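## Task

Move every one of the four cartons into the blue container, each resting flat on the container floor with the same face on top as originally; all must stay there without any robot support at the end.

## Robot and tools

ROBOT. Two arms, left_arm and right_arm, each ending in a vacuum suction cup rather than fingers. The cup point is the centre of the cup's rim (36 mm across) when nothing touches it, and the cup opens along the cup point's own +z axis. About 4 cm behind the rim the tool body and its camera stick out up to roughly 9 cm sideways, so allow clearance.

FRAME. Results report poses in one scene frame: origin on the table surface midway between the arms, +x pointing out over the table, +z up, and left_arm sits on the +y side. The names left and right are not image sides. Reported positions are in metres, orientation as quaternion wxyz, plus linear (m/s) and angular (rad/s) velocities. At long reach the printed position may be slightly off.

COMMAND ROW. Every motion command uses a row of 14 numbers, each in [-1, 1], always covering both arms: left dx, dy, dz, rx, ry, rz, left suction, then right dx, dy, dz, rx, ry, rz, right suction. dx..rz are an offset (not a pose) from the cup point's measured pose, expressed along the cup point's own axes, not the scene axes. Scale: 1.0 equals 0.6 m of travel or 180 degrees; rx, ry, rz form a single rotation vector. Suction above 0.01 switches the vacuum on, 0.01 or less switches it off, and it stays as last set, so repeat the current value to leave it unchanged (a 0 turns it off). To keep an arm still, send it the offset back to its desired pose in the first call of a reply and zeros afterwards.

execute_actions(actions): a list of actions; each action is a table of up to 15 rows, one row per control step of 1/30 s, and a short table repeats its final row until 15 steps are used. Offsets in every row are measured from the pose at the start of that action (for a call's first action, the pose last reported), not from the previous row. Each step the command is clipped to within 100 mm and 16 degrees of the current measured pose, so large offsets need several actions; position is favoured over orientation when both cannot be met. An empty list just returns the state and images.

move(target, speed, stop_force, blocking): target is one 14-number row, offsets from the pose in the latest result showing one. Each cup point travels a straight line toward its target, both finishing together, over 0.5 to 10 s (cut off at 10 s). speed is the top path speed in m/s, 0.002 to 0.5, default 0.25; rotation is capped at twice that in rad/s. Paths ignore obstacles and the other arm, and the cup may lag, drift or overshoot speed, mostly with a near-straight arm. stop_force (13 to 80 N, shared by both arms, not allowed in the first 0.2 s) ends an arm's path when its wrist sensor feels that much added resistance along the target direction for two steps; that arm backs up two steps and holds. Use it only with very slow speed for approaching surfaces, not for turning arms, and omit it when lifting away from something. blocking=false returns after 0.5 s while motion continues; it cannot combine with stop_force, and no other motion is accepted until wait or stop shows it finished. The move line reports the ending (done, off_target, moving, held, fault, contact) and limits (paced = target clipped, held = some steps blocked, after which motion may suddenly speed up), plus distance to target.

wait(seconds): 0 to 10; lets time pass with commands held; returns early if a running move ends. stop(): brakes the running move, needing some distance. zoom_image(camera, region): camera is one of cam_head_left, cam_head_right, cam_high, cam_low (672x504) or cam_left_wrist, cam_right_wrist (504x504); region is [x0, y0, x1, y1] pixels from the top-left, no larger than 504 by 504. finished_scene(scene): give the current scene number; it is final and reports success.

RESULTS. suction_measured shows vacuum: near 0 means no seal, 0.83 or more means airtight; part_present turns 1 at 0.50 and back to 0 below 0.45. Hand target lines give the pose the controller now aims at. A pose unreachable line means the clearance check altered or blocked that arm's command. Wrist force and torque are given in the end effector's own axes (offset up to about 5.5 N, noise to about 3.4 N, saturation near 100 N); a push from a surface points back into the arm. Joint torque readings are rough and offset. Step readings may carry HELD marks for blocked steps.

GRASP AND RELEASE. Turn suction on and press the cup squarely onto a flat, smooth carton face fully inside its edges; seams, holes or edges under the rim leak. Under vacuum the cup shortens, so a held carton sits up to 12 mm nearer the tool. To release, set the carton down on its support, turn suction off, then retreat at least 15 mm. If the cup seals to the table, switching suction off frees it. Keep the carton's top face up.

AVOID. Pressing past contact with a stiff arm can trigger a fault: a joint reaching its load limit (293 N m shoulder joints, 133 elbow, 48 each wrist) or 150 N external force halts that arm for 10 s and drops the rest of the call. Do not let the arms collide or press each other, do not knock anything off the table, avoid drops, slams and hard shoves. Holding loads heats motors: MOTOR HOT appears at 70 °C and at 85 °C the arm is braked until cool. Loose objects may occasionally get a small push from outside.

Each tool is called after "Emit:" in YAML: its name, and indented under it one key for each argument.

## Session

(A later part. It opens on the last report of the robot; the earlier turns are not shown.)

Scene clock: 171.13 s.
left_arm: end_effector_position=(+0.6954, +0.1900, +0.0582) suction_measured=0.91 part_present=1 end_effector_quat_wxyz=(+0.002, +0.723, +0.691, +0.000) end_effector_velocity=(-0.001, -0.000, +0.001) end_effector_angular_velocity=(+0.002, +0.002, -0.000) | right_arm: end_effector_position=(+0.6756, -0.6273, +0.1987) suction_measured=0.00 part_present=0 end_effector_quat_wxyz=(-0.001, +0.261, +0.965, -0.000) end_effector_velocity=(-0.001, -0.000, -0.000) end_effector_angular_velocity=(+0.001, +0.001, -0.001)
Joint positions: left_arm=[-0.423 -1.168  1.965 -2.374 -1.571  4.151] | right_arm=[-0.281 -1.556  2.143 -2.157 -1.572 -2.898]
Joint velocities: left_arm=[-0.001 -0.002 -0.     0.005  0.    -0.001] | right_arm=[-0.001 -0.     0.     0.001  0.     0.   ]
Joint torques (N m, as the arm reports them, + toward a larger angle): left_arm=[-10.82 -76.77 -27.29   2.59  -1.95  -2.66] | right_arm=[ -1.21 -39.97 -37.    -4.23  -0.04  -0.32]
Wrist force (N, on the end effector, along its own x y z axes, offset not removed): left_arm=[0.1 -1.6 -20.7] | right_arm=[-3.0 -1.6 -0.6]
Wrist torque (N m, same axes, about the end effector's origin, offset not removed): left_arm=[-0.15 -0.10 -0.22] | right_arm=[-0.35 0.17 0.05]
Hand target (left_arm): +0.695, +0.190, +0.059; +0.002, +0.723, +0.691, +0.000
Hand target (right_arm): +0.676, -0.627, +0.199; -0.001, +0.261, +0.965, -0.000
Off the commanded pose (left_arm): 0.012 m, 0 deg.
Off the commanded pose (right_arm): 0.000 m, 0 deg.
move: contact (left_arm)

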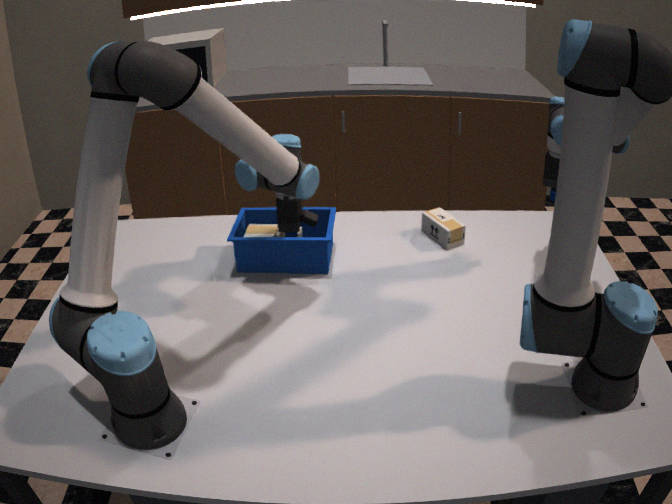

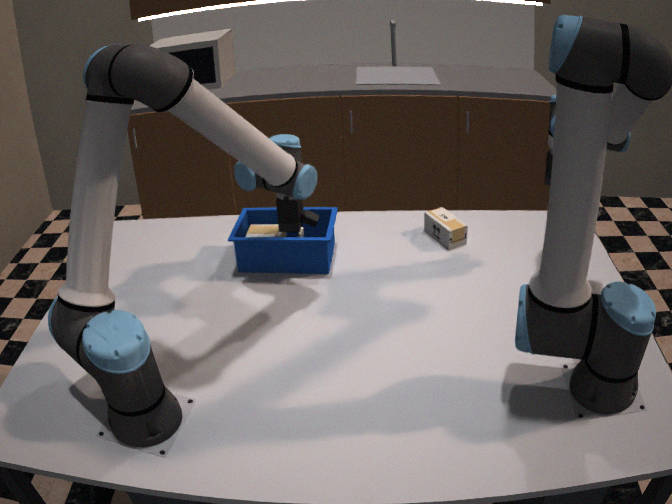

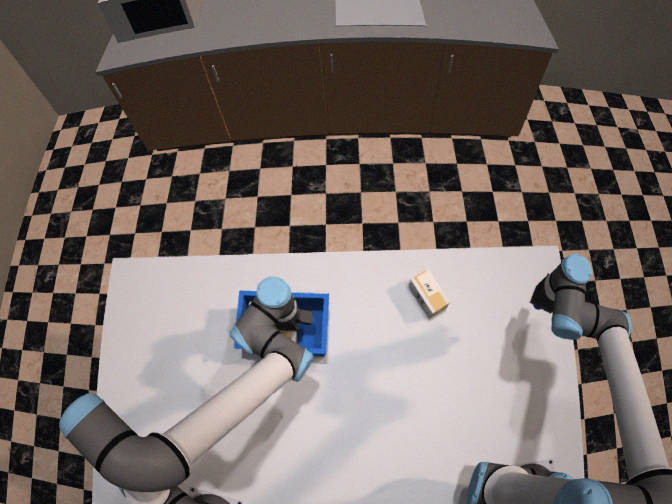

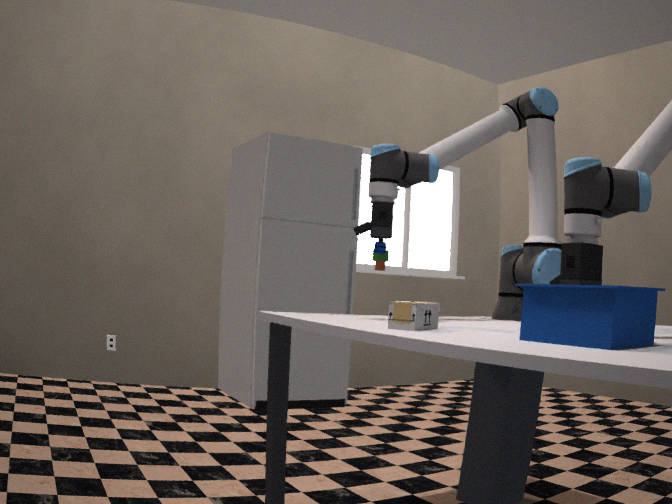

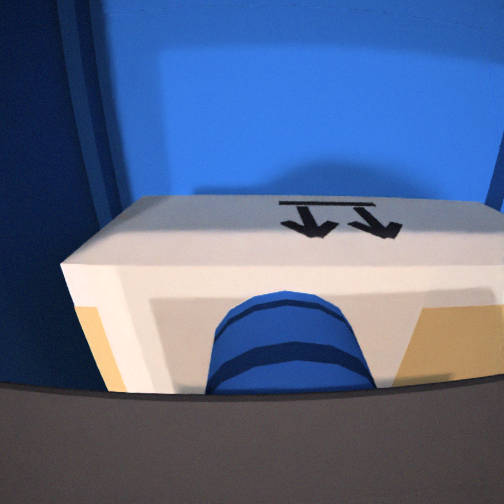

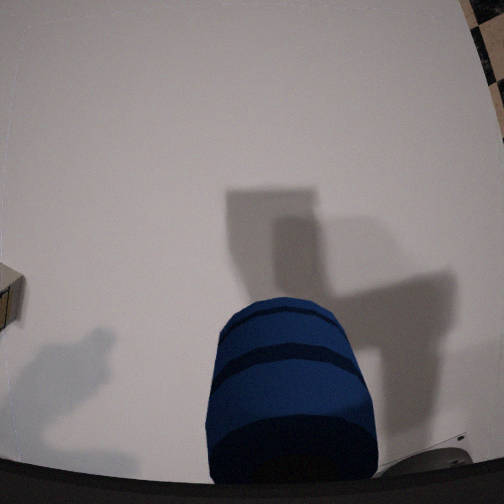

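Emit:
execute_actions:
  actions:
    - [[0,0,-0.002,0,0,0,0,0,0,0,0,0,0,0]]

Emit:
move:
  target: [0,0,-0.227,0,0,0,0,0,0,0,0,0,0,0]

Emit:
move:
  target: [-0.781,0.245,0,0,0,-0.8,0,0,0,0,0,0,0,0]
  speed: 0.5

Emit:
move:
  target: [0,0,0,0,0,-0.4,0,0,0,0,0,0,0,0]
  speed: 0.5

Scene clock: 178.77 s.
left_arm: end_effector_position=(+0.6954, +0.1900, +0.0595) suction_measured=0.00 part_present=0 end_effector_quat_wxyz=(+0.003, +0.723, +0.691, +0.000) end_effector_velocity=(+0.000, -0.000, +0.000) end_effector_angular_velocity=(-0.001, -0.001, -0.000) | right_arm: end_effector_position=(+0.6756, -0.6273, +0.1987) suction_measured=0.00 part_present=0 end_effector_quat_wxyz=(-0.001, +0.261, +0.965, -0.000) end_effector_velocity=(-0.000, +0.000, -0.000) end_effector_angular_velocity=(-0.000, +0.000, +0.001)
Joint positions: left_arm=[-0.423 -1.169  1.965 -2.372 -1.571  4.151] | right_arm=[-0.281 -1.556  2.143 -2.157 -1.572 -2.898]
Joint velocities: left_arm=[-0.    -0.     0.    -0.001 -0.001  0.   ] | right_arm=[ 0.    -0.     0.     0.    -0.    -0.001]
Joint torques (N m, as the arm reports them, + toward a larger angle): left_arm=[ -7.54 -82.36 -35.32   1.42  -1.45  -2.66] | right_arm=[  0.52 -40.46 -35.91  -4.09   0.06  -0.49]
Wrist force (N, on the end effector, along its own x y z axes, offset not removed): left_arm=[0.3 0.6 -13.0] | right_arm=[2.5 -2.6 0.0]
Wrist torque (N m, same axes, about the end effector's origin, offset not removed): left_arm=[0.28 -0.38 -0.07] | right_arm=[-0.59 -0.66 -0.10]
Hand target (left_arm): +0.695, +0.190, +0.059; +0.002, +0.723, +0.691, +0.000
Hand target (right_arm): +0.676, -0.627, +0.199; -0.001, +0.261, +0.965, -0.000
Off the commanded pose (left_arm): 0.000 m, 0 deg.
Off the commanded pose (right_arm): 0.000 m, 0 deg.
Step readings (end_effector_position):
0: left_arm (+0.6953, +0.1901, +0.0586) | right_arm (+0.6756, -0.6273, +0.1987)
1: left_arm (+0.6953, +0.1901, +0.0586) | right_arm (+0.6756, -0.6273, +0.1987)
2: left_arm (+0.6953, +0.1901, +0.0587) | right_arm (+0.6756, -0.6273, +0.1987)
4: left_arm (+0.6955, +0.1900, +0.0592) | right_arm (+0.6756, -0.6273, +0.1987)
8: left_arm (+0.6954, +0.1900, +0.0594) | right_arm (+0.6756, -0.6273, +0.1987)
15: end_effector_position above

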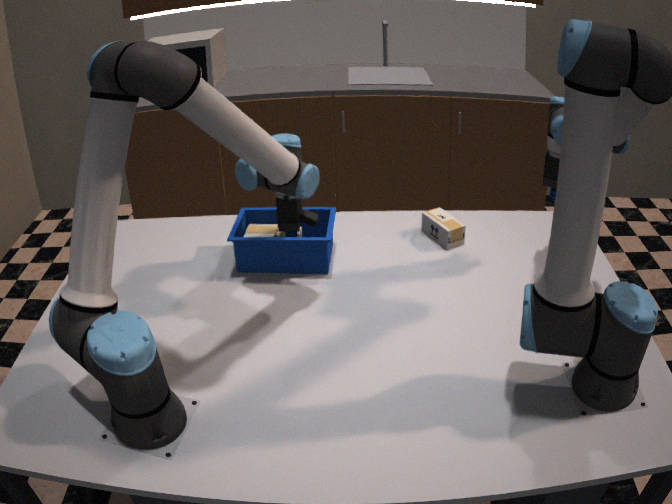

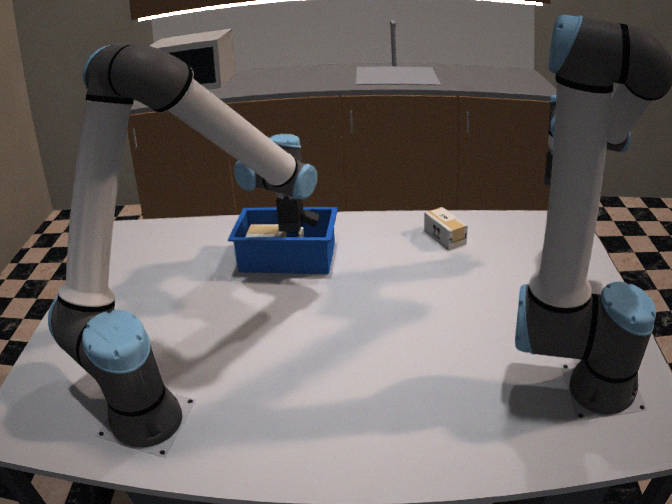

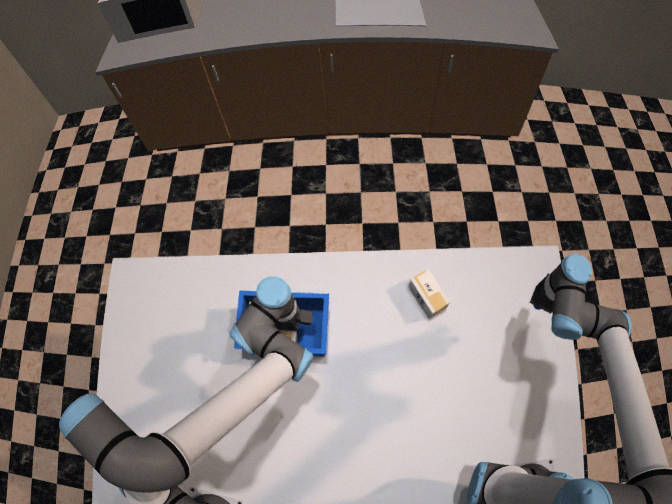

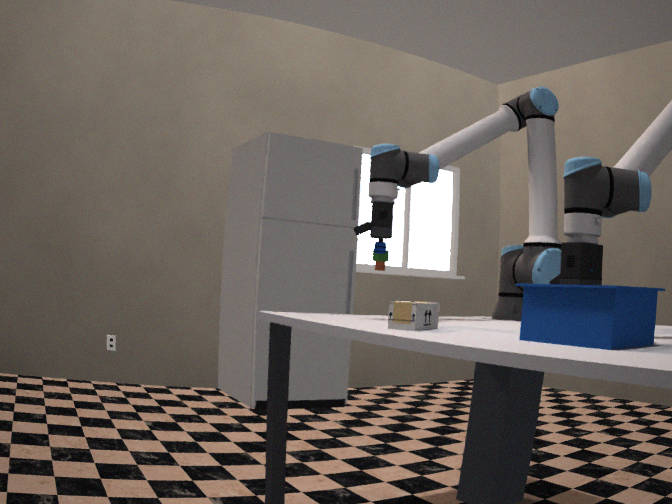

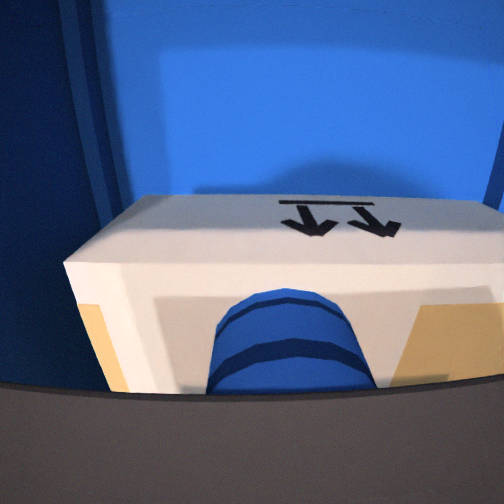

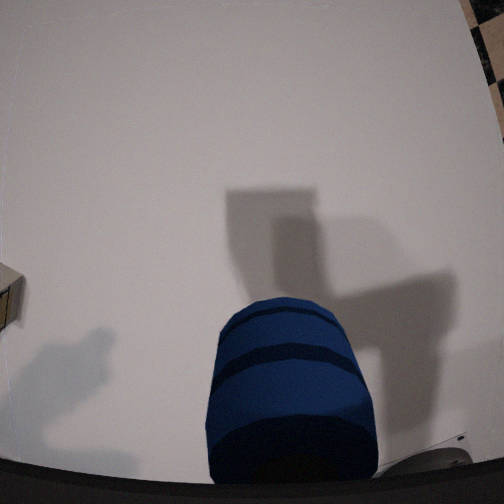

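Scene clock: 179.90 s.
left_arm: end_effector_position=(+0.6949, +0.1903, +0.1955) suction_measured=0.00 part_present=0 end_effector_quat_wxyz=(+0.003, +0.723, +0.691, +0.000) end_effector_velocity=(-0.000, -0.000, +0.001) end_effector_angular_velocity=(+0.001, +0.001, -0.000) | right_arm: end_effector_position=(+0.6756, -0.6273, +0.1987) suction_measured=0.00 part_present=0 end_effector_quat_wxyz=(-0.001, +0.261, +0.965, -0.000) end_effector_velocity=(-0.000, +0.000, -0.000) end_effector_angular_velocity=(-0.000, +0.001, -0.001)
Joint positions: left_arm=[-0.424 -1.318  1.873 -2.131 -1.571  4.151] | right_arm=[-0.281 -1.556  2.143 -2.157 -1.572 -2.898]
Joint velocities: left_arm=[-0.    -0.001 -0.002  0.004  0.     0.   ] | right_arm=[ 0.    -0.     0.     0.001 -0.     0.001]
Joint torques (N m, as the arm reports them, + toward a larger angle): left_arm=[-12.03 -88.05 -47.55  -0.7    1.51  -2.92] | right_arm=[  0.65 -40.26 -35.8   -4.15   0.3   -1.06]
Wrist force (N, on the end effector, along its own x y z axes, offset not removed): left_arm=[-1.7 1.0 0.4] | right_arm=[-2.4 -3.3 0.6]
Wrist torque (N m, same axes, about the end effector's origin, offset not removed): left_arm=[0.19 0.05 -0.08] | right_arm=[-0.66 0.10 0.08]
Hand target (left_arm): +0.695, +0.190, +0.196; +0.003, +0.723, +0.691, +0.000
Hand target (right_arm): +0.676, -0.627, +0.199; -0.001, +0.261, +0.965, -0.000
Off the commanded pose (left_arm): 0.000 m, 0 deg.
Off the commanded pose (right_arm): 0.000 m, 0 deg.
move: done

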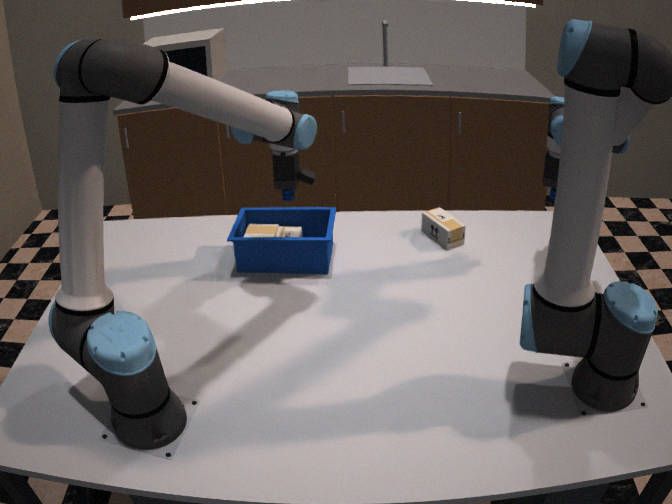

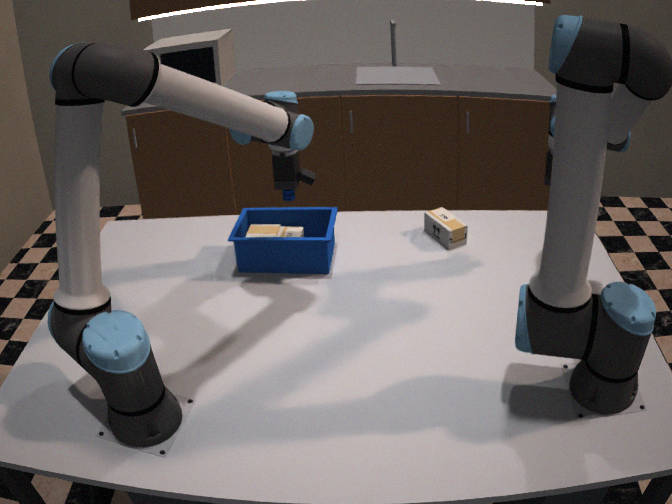

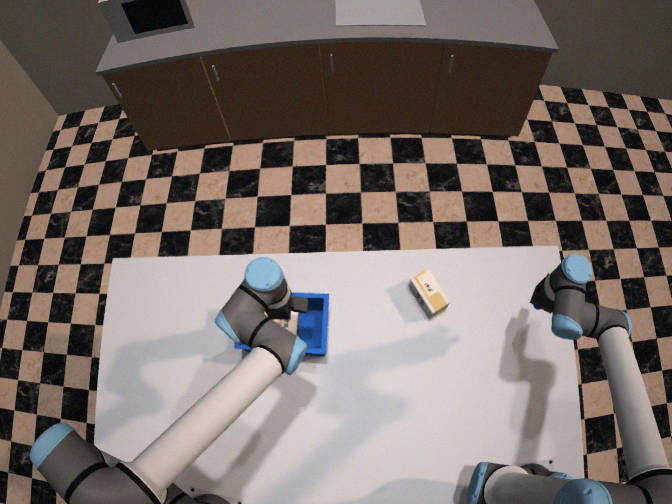

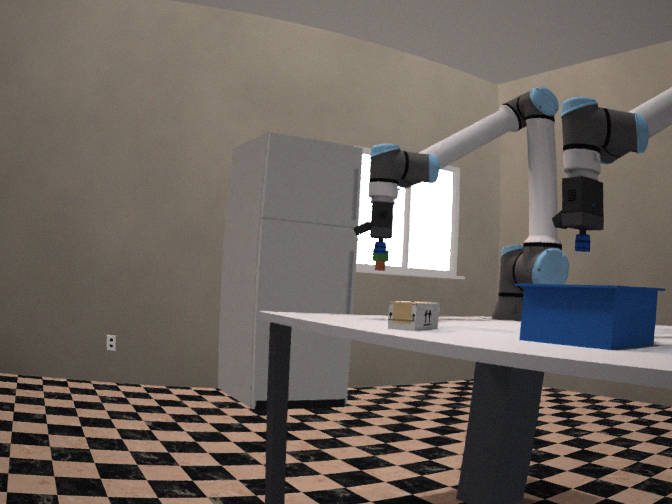

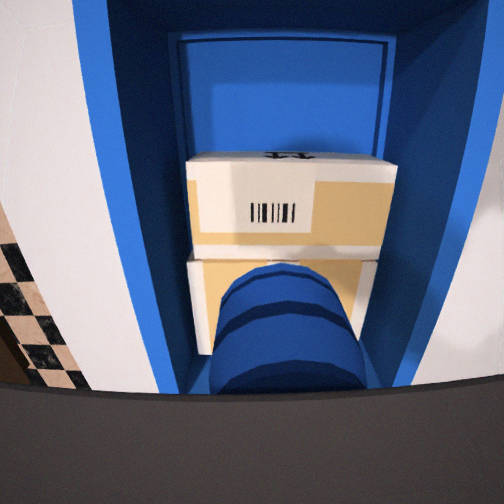

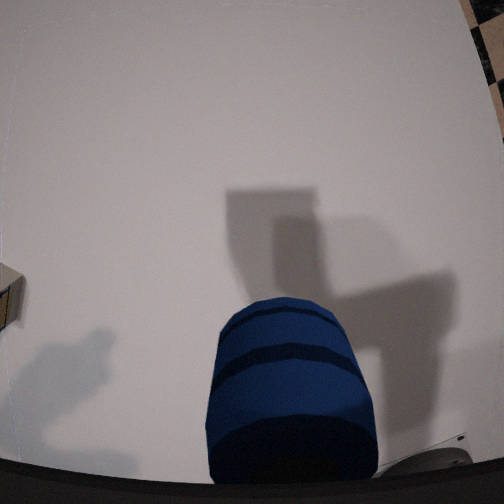

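Scene clock: 183.07 s.
left_arm: end_effector_position=(+0.8206, -0.2843, +0.1969) suction_measured=0.00 part_present=0 end_effector_quat_wxyz=(+0.001, -0.434, +0.901, -0.003) end_effector_velocity=(+0.000, -0.002, +0.000) end_effector_angular_velocity=(+0.003, +0.002, +0.008) | right_arm: end_effector_position=(+0.6756, -0.6273, +0.1987) suction_measured=0.00 part_present=0 end_effector_quat_wxyz=(-0.001, +0.261, +0.965, -0.000) end_effector_velocity=(+0.000, -0.000, +0.000) end_effector_angular_velocity=(-0.001, -0.001, +0.001)
Joint positions: left_arm=[-0.703 -0.746  0.962 -1.792 -1.57   1.359] | right_arm=[-0.281 -1.556  2.143 -2.157 -1.572 -2.898]
Joint velocities: left_arm=[-0.001  0.005 -0.01   0.009  0.    -0.009] | right_arm=[ 0.    -0.     0.    -0.002 -0.    -0.001]
Joint torques (N m, as the arm reports them, + toward a larger angle): left_arm=[-13.2  -96.44 -54.71  -0.58   1.03  -2.54] | right_arm=[  0.35 -39.58 -35.9   -3.82  -0.06  -0.41]
Wrist force (N, on the end effector, along its own x y z axes, offset not removed): left_arm=[2.0 -0.9 2.4] | right_arm=[1.9 -3.9 -3.1]
Wrist torque (N m, same axes, about the end effector's origin, offset not removed): left_arm=[-0.03 -0.50 -0.11] | right_arm=[-0.74 -0.42 0.10]
Hand target (left_arm): +0.821, -0.284, +0.197; +0.001, -0.434, +0.901, -0.002
Hand target (right_arm): +0.676, -0.627, +0.199; -0.001, +0.261, +0.965, -0.000
Off the commanded pose (left_arm): 0.001 m, 0 deg.
Off the commanded pose (right_arm): 0.000 m, 0 deg.
move: done

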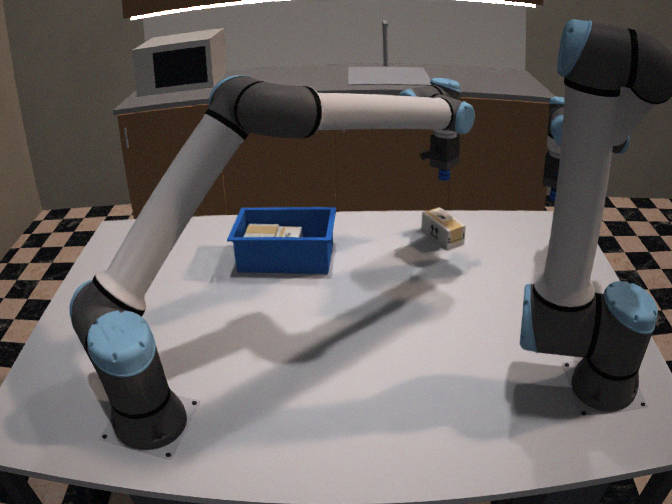

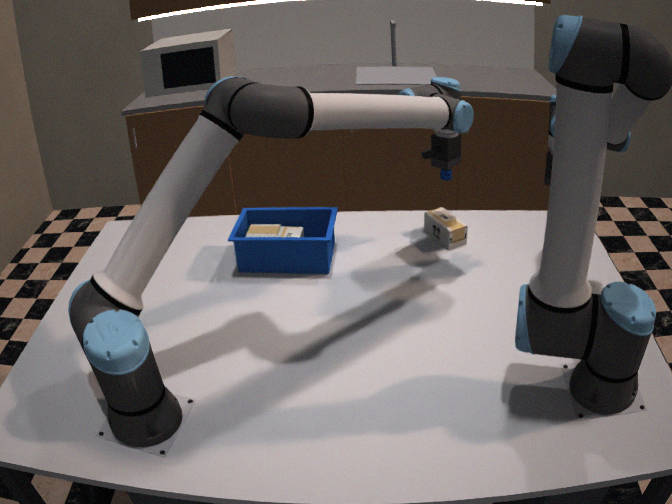

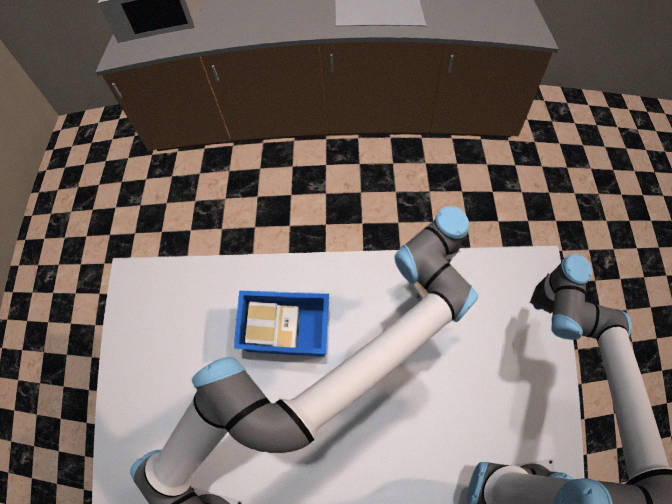

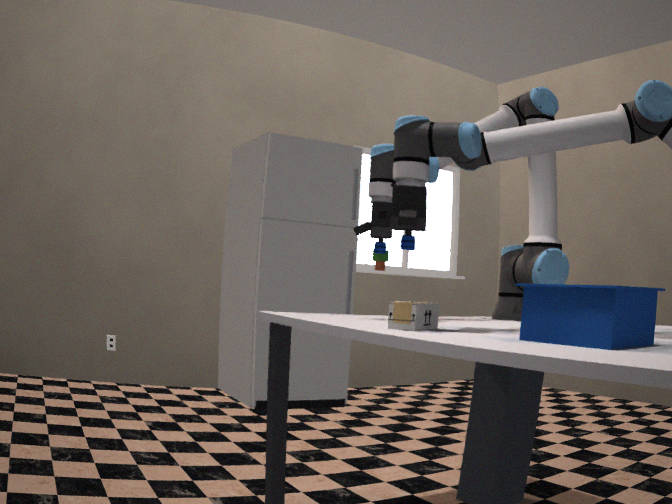

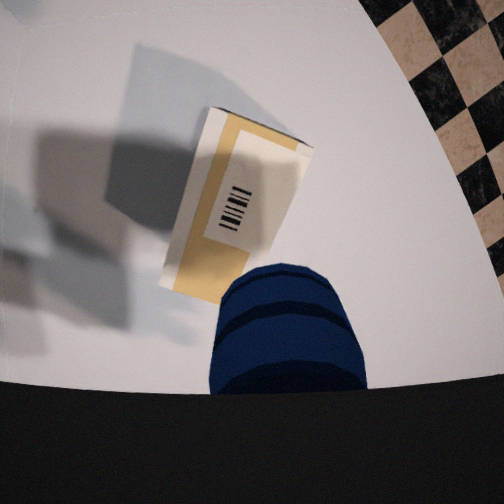

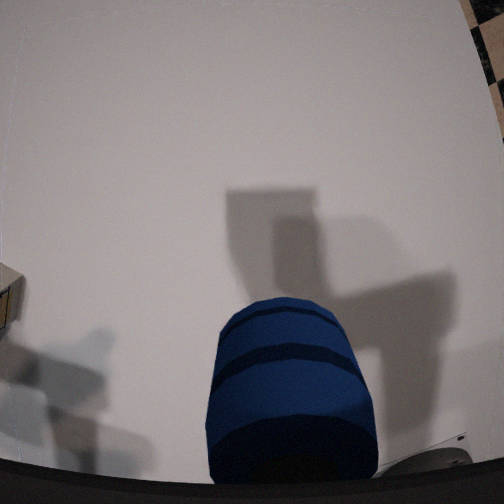

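Scene clock: 184.93 s.
left_arm: end_effector_position=(+0.8206, -0.2843, +0.1967) suction_measured=0.00 part_present=0 end_effector_quat_wxyz=(+0.001, +0.880, -0.475, +0.003) end_effector_velocity=(-0.000, -0.000, +0.000) end_effector_angular_velocity=(+0.002, -0.001, +0.011) | right_arm: end_effector_position=(+0.6756, -0.6273, +0.1987) suction_measured=0.00 part_present=0 end_effector_quat_wxyz=(-0.001, +0.261, +0.965, -0.000) end_effector_velocity=(+0.000, -0.000, +0.000) end_effector_angular_velocity=(-0.000, -0.000, -0.001)
Joint positions: left_arm=[-0.703 -0.746  0.962 -1.792 -1.57   0.103] | right_arm=[-0.281 -1.556  2.143 -2.157 -1.572 -2.898]
Joint velocities: left_arm=[-0.001 -0.     0.     0.001  0.002 -0.012] | right_arm=[-0.    -0.    -0.     0.    -0.     0.001]
Joint torques (N m, as the arm reports them, + toward a larger angle): left_arm=[ -12.14 -136.61  -37.89   -2.29    1.62   -2.39] | right_arm=[ -2.26 -40.34 -36.86  -4.09  -0.15  -0.1 ]
Wrist force (N, on the end effector, along its own x y z axes, offset not removed): left_arm=[0.5 -0.4 -0.8] | right_arm=[1.9 -0.6 0.3]
Wrist torque (N m, same axes, about the end effector's origin, offset not removed): left_arm=[0.04 -0.27 -0.10] | right_arm=[-0.24 -0.45 0.12]
Hand target (left_arm): +0.821, -0.284, +0.197; +0.001, +0.880, -0.474, +0.003
Hand target (right_arm): +0.676, -0.627, +0.199; -0.001, +0.261, +0.965, -0.000
Off the commanded pose (left_arm): 0.000 m, 0 deg.
Off the commanded pose (right_arm): 0.000 m, 0 deg.
move: done

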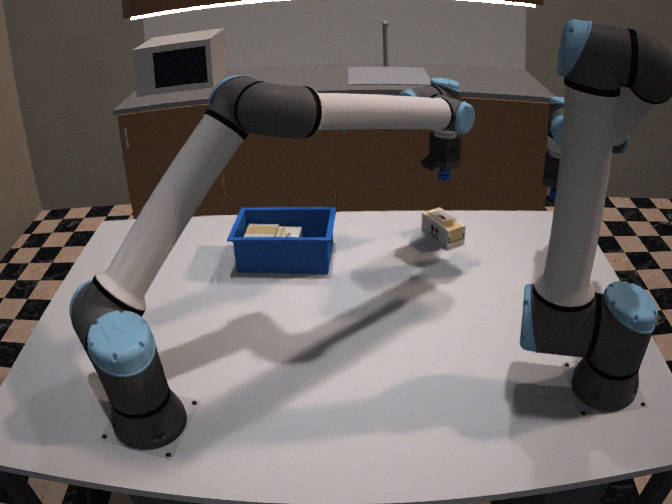

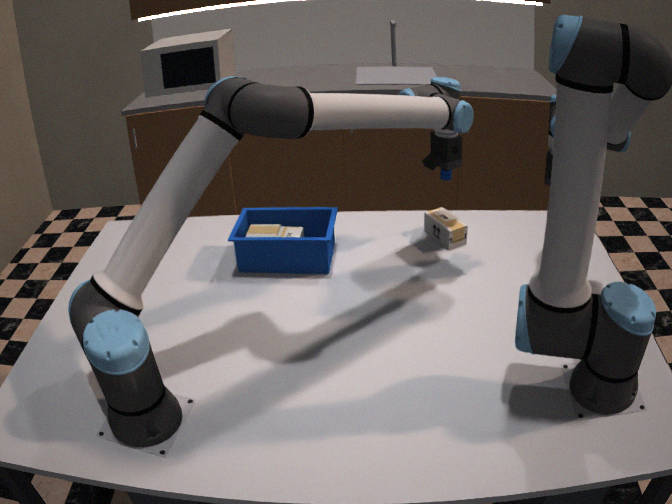

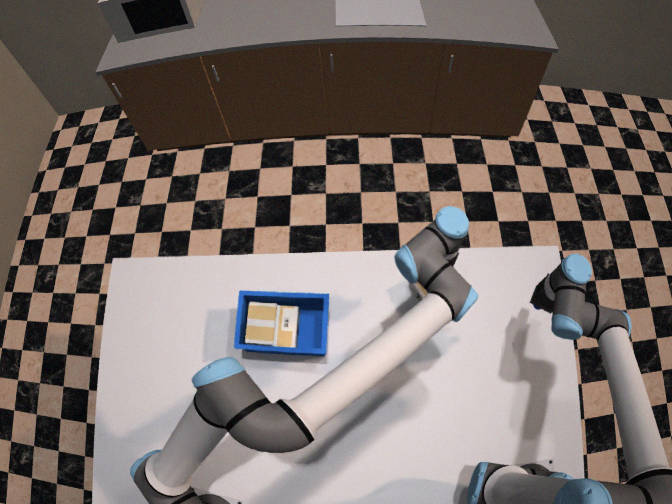

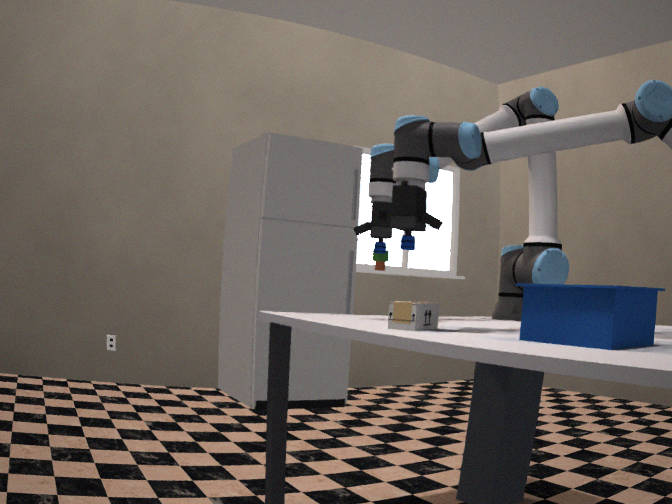

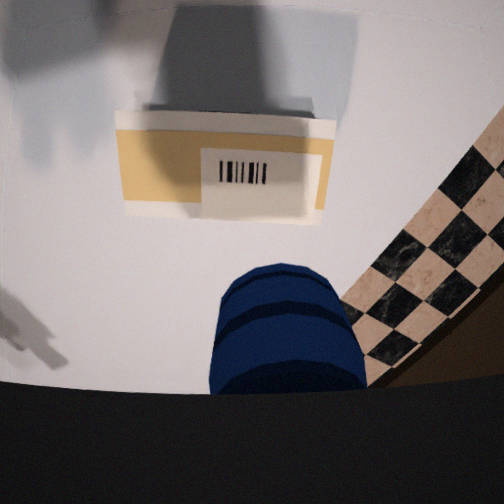

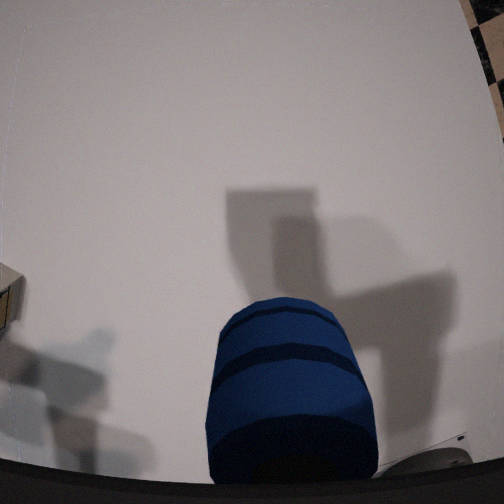

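Emit:
move:
  target: [-0.017,0.031,0.2,0,0,0.006,0,0,0,0,0,0,0,0]

Emit:
move:
  target: [0,0,0.06,0,0,0,1,0,0,0,0,0,0,0]
  speed: 0.012
  stop_force: 13

Scene clock: 191.67 s.
left_arm: end_effector_position=(+0.7999, -0.2863, +0.0769) suction_measured=0.00 part_present=0 end_effector_quat_wxyz=(+0.001, +0.876, -0.483, +0.003) end_effector_velocity=(+0.001, +0.000, -0.002) end_effector_angular_velocity=(-0.001, -0.002, +0.000) | right_arm: end_effector_position=(+0.6756, -0.6273, +0.1987) suction_measured=0.00 part_present=0 end_effector_quat_wxyz=(-0.001, +0.261, +0.965, -0.000) end_effector_velocity=(+0.000, -0.001, +0.000) end_effector_angular_velocity=(-0.001, -0.001, -0.001)
Joint positions: left_arm=[-0.719 -0.702  1.102 -1.976 -1.57   0.106] | right_arm=[-0.281 -1.556  2.143 -2.157 -1.572 -2.898]
Joint velocities: left_arm=[ 0.001  0.001  0.001 -0.005  0.001  0.   ] | right_arm=[-0.    -0.    -0.    -0.001 -0.001  0.   ]
Joint torques (N m, as the arm reports them, + toward a larger angle): left_arm=[ -9.53 -95.41 -34.13  -7.65   1.81   2.45] | right_arm=[ -2.18 -43.8  -35.67  -3.96  -0.46  -0.74]
Wrist force (N, on the end effector, along its own x y z axes, offset not removed): left_arm=[2.1 -0.8 2.2] | right_arm=[-1.5 -3.0 0.3]
Wrist torque (N m, same axes, about the end effector's origin, offset not removed): left_arm=[-0.08 -0.44 -0.14] | right_arm=[-0.61 0.12 0.12]
Hand target (left_arm): +0.800, -0.286, +0.077; +0.001, +0.876, -0.483, +0.003
Hand target (right_arm): +0.676, -0.627, +0.199; -0.001, +0.261, +0.965, -0.000
Off the commanded pose (left_arm): 0.000 m, 0 deg.
Off the commanded pose (right_arm): 0.000 m, 0 deg.
move: done

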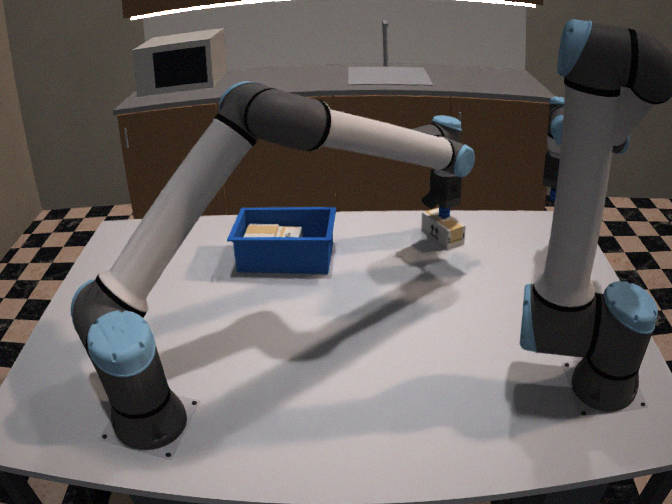

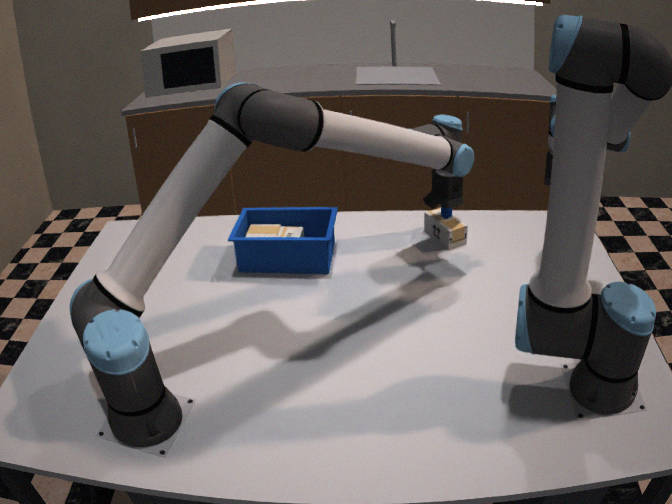

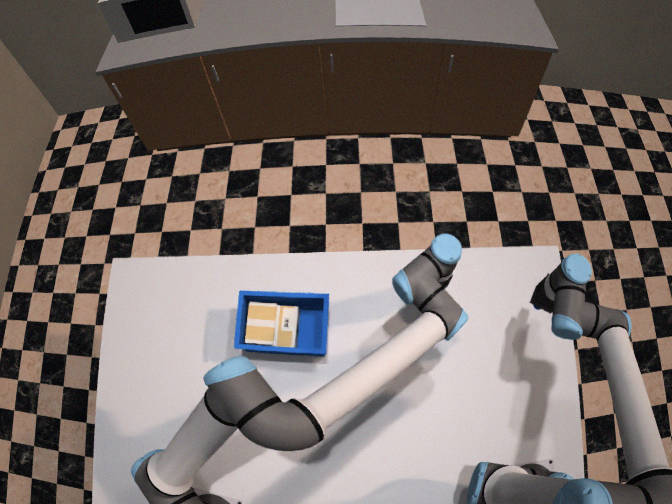

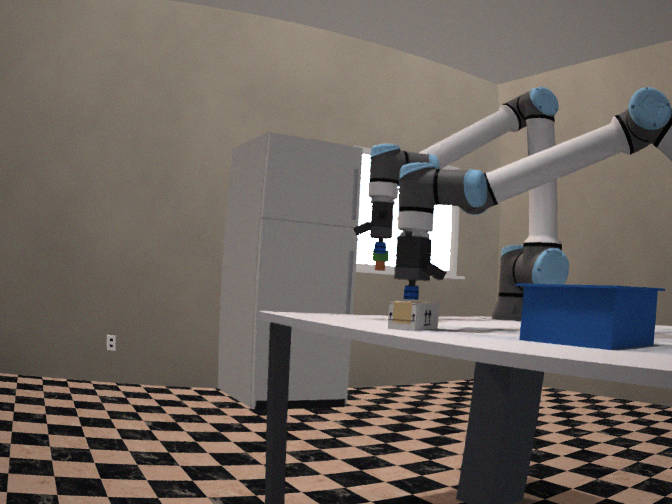

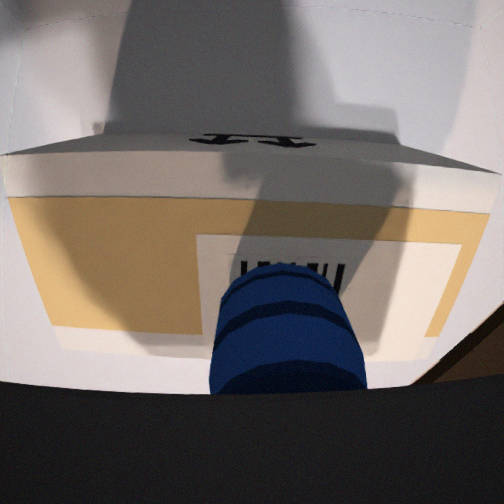

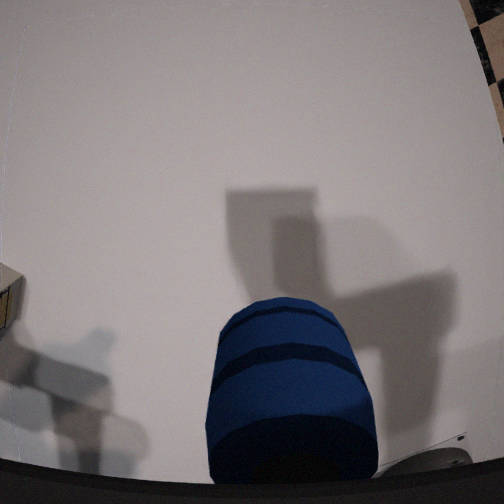

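Scene clock: 193.77 s.
left_arm: end_effector_position=(+0.8000, -0.2865, +0.0564) suction_measured=0.91 part_present=1 end_effector_quat_wxyz=(+0.001, +0.876, -0.483, +0.003) end_effector_velocity=(-0.001, +0.002, +0.001) end_effector_angular_velocity=(+0.004, +0.004, +0.000) | right_arm: end_effector_position=(+0.6756, -0.6273, +0.1987) suction_measured=0.00 part_present=0 end_effector_quat_wxyz=(-0.001, +0.261, +0.965, -0.000) end_effector_velocity=(+0.000, -0.001, -0.000) end_effector_angular_velocity=(-0.000, -0.001, -0.001)
Joint positions: left_arm=[-0.719 -0.687  1.112 -2.002 -1.57   0.107] | right_arm=[-0.281 -1.556  2.143 -2.157 -1.572 -2.898]
Joint velocities: left_arm=[ 0.001 -0.001 -0.     0.007 -0.001  0.   ] | right_arm=[-0.001  0.    -0.    -0.001 -0.     0.001]
Joint torques (N m, as the arm reports them, + toward a larger angle): left_arm=[ 11.53 -98.65 -35.99   0.31  -1.37   2.4 ] | right_arm=[ -1.54 -39.09 -36.28  -4.21  -0.29  -0.83]
Wrist force (N, on the end effector, along its own x y z axes, offset not removed): left_arm=[-15.5 3.0 -33.1] | right_arm=[-0.9 -2.1 -1.2]
Wrist torque (N m, same axes, about the end effector's origin, offset not removed): left_arm=[0.10 0.43 -0.06] | right_arm=[-0.50 -0.12 0.02]
Hand target (left_arm): +0.800, -0.286, +0.057; +0.001, +0.876, -0.483, +0.003
Hand target (right_arm): +0.676, -0.627, +0.199; -0.001, +0.261, +0.965, -0.000
Off the commanded pose (left_arm): 0.016 m, 0 deg.
Off the commanded pose (right_arm): 0.000 m, 0 deg.
move: contact (left_arm)

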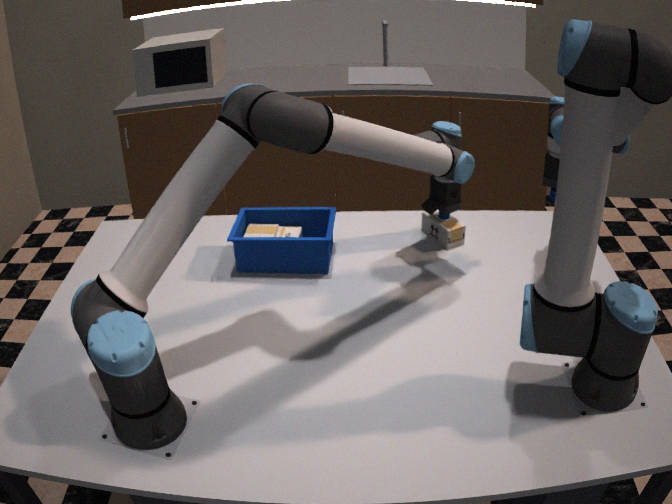

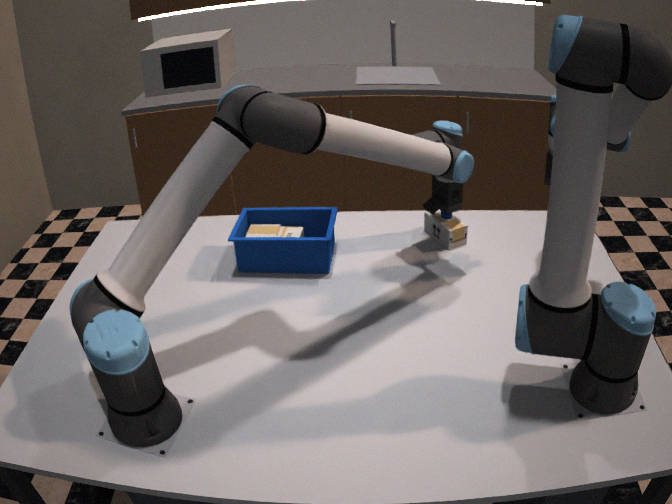

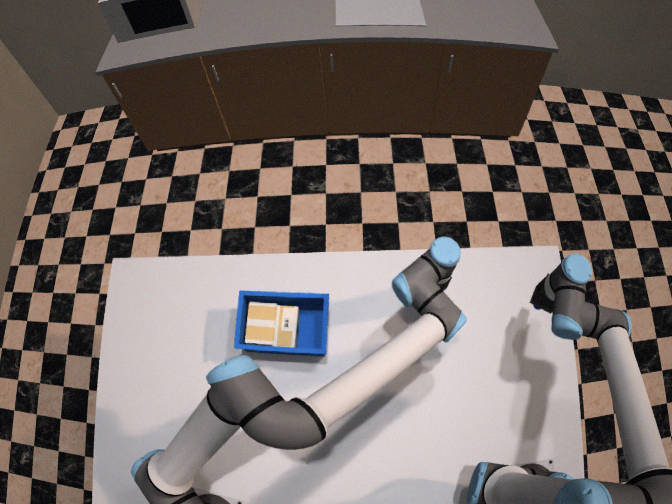

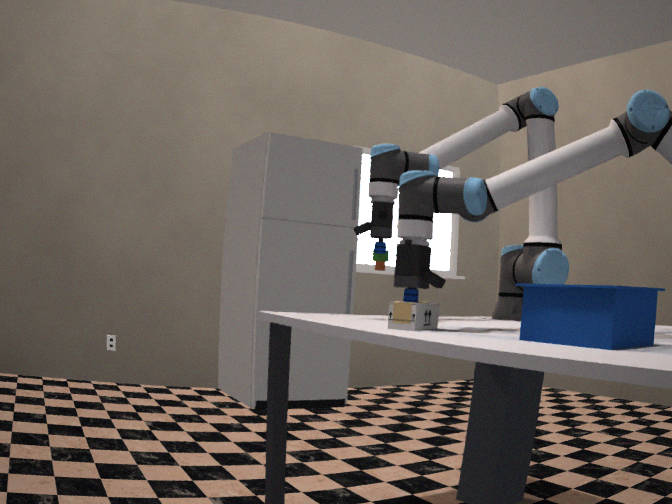

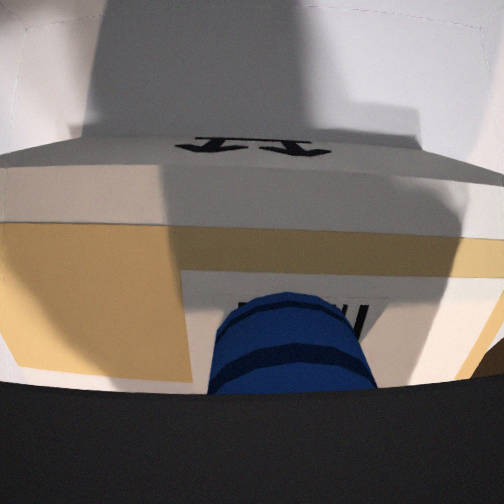

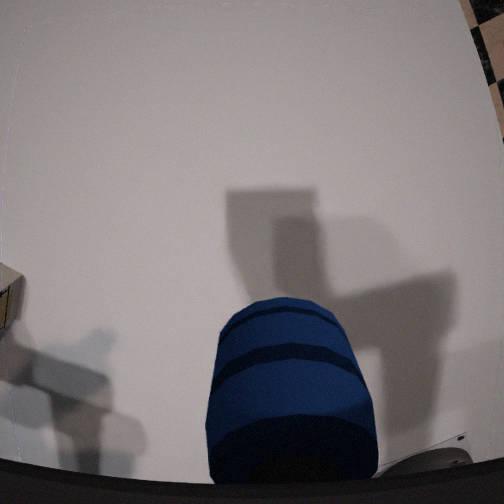

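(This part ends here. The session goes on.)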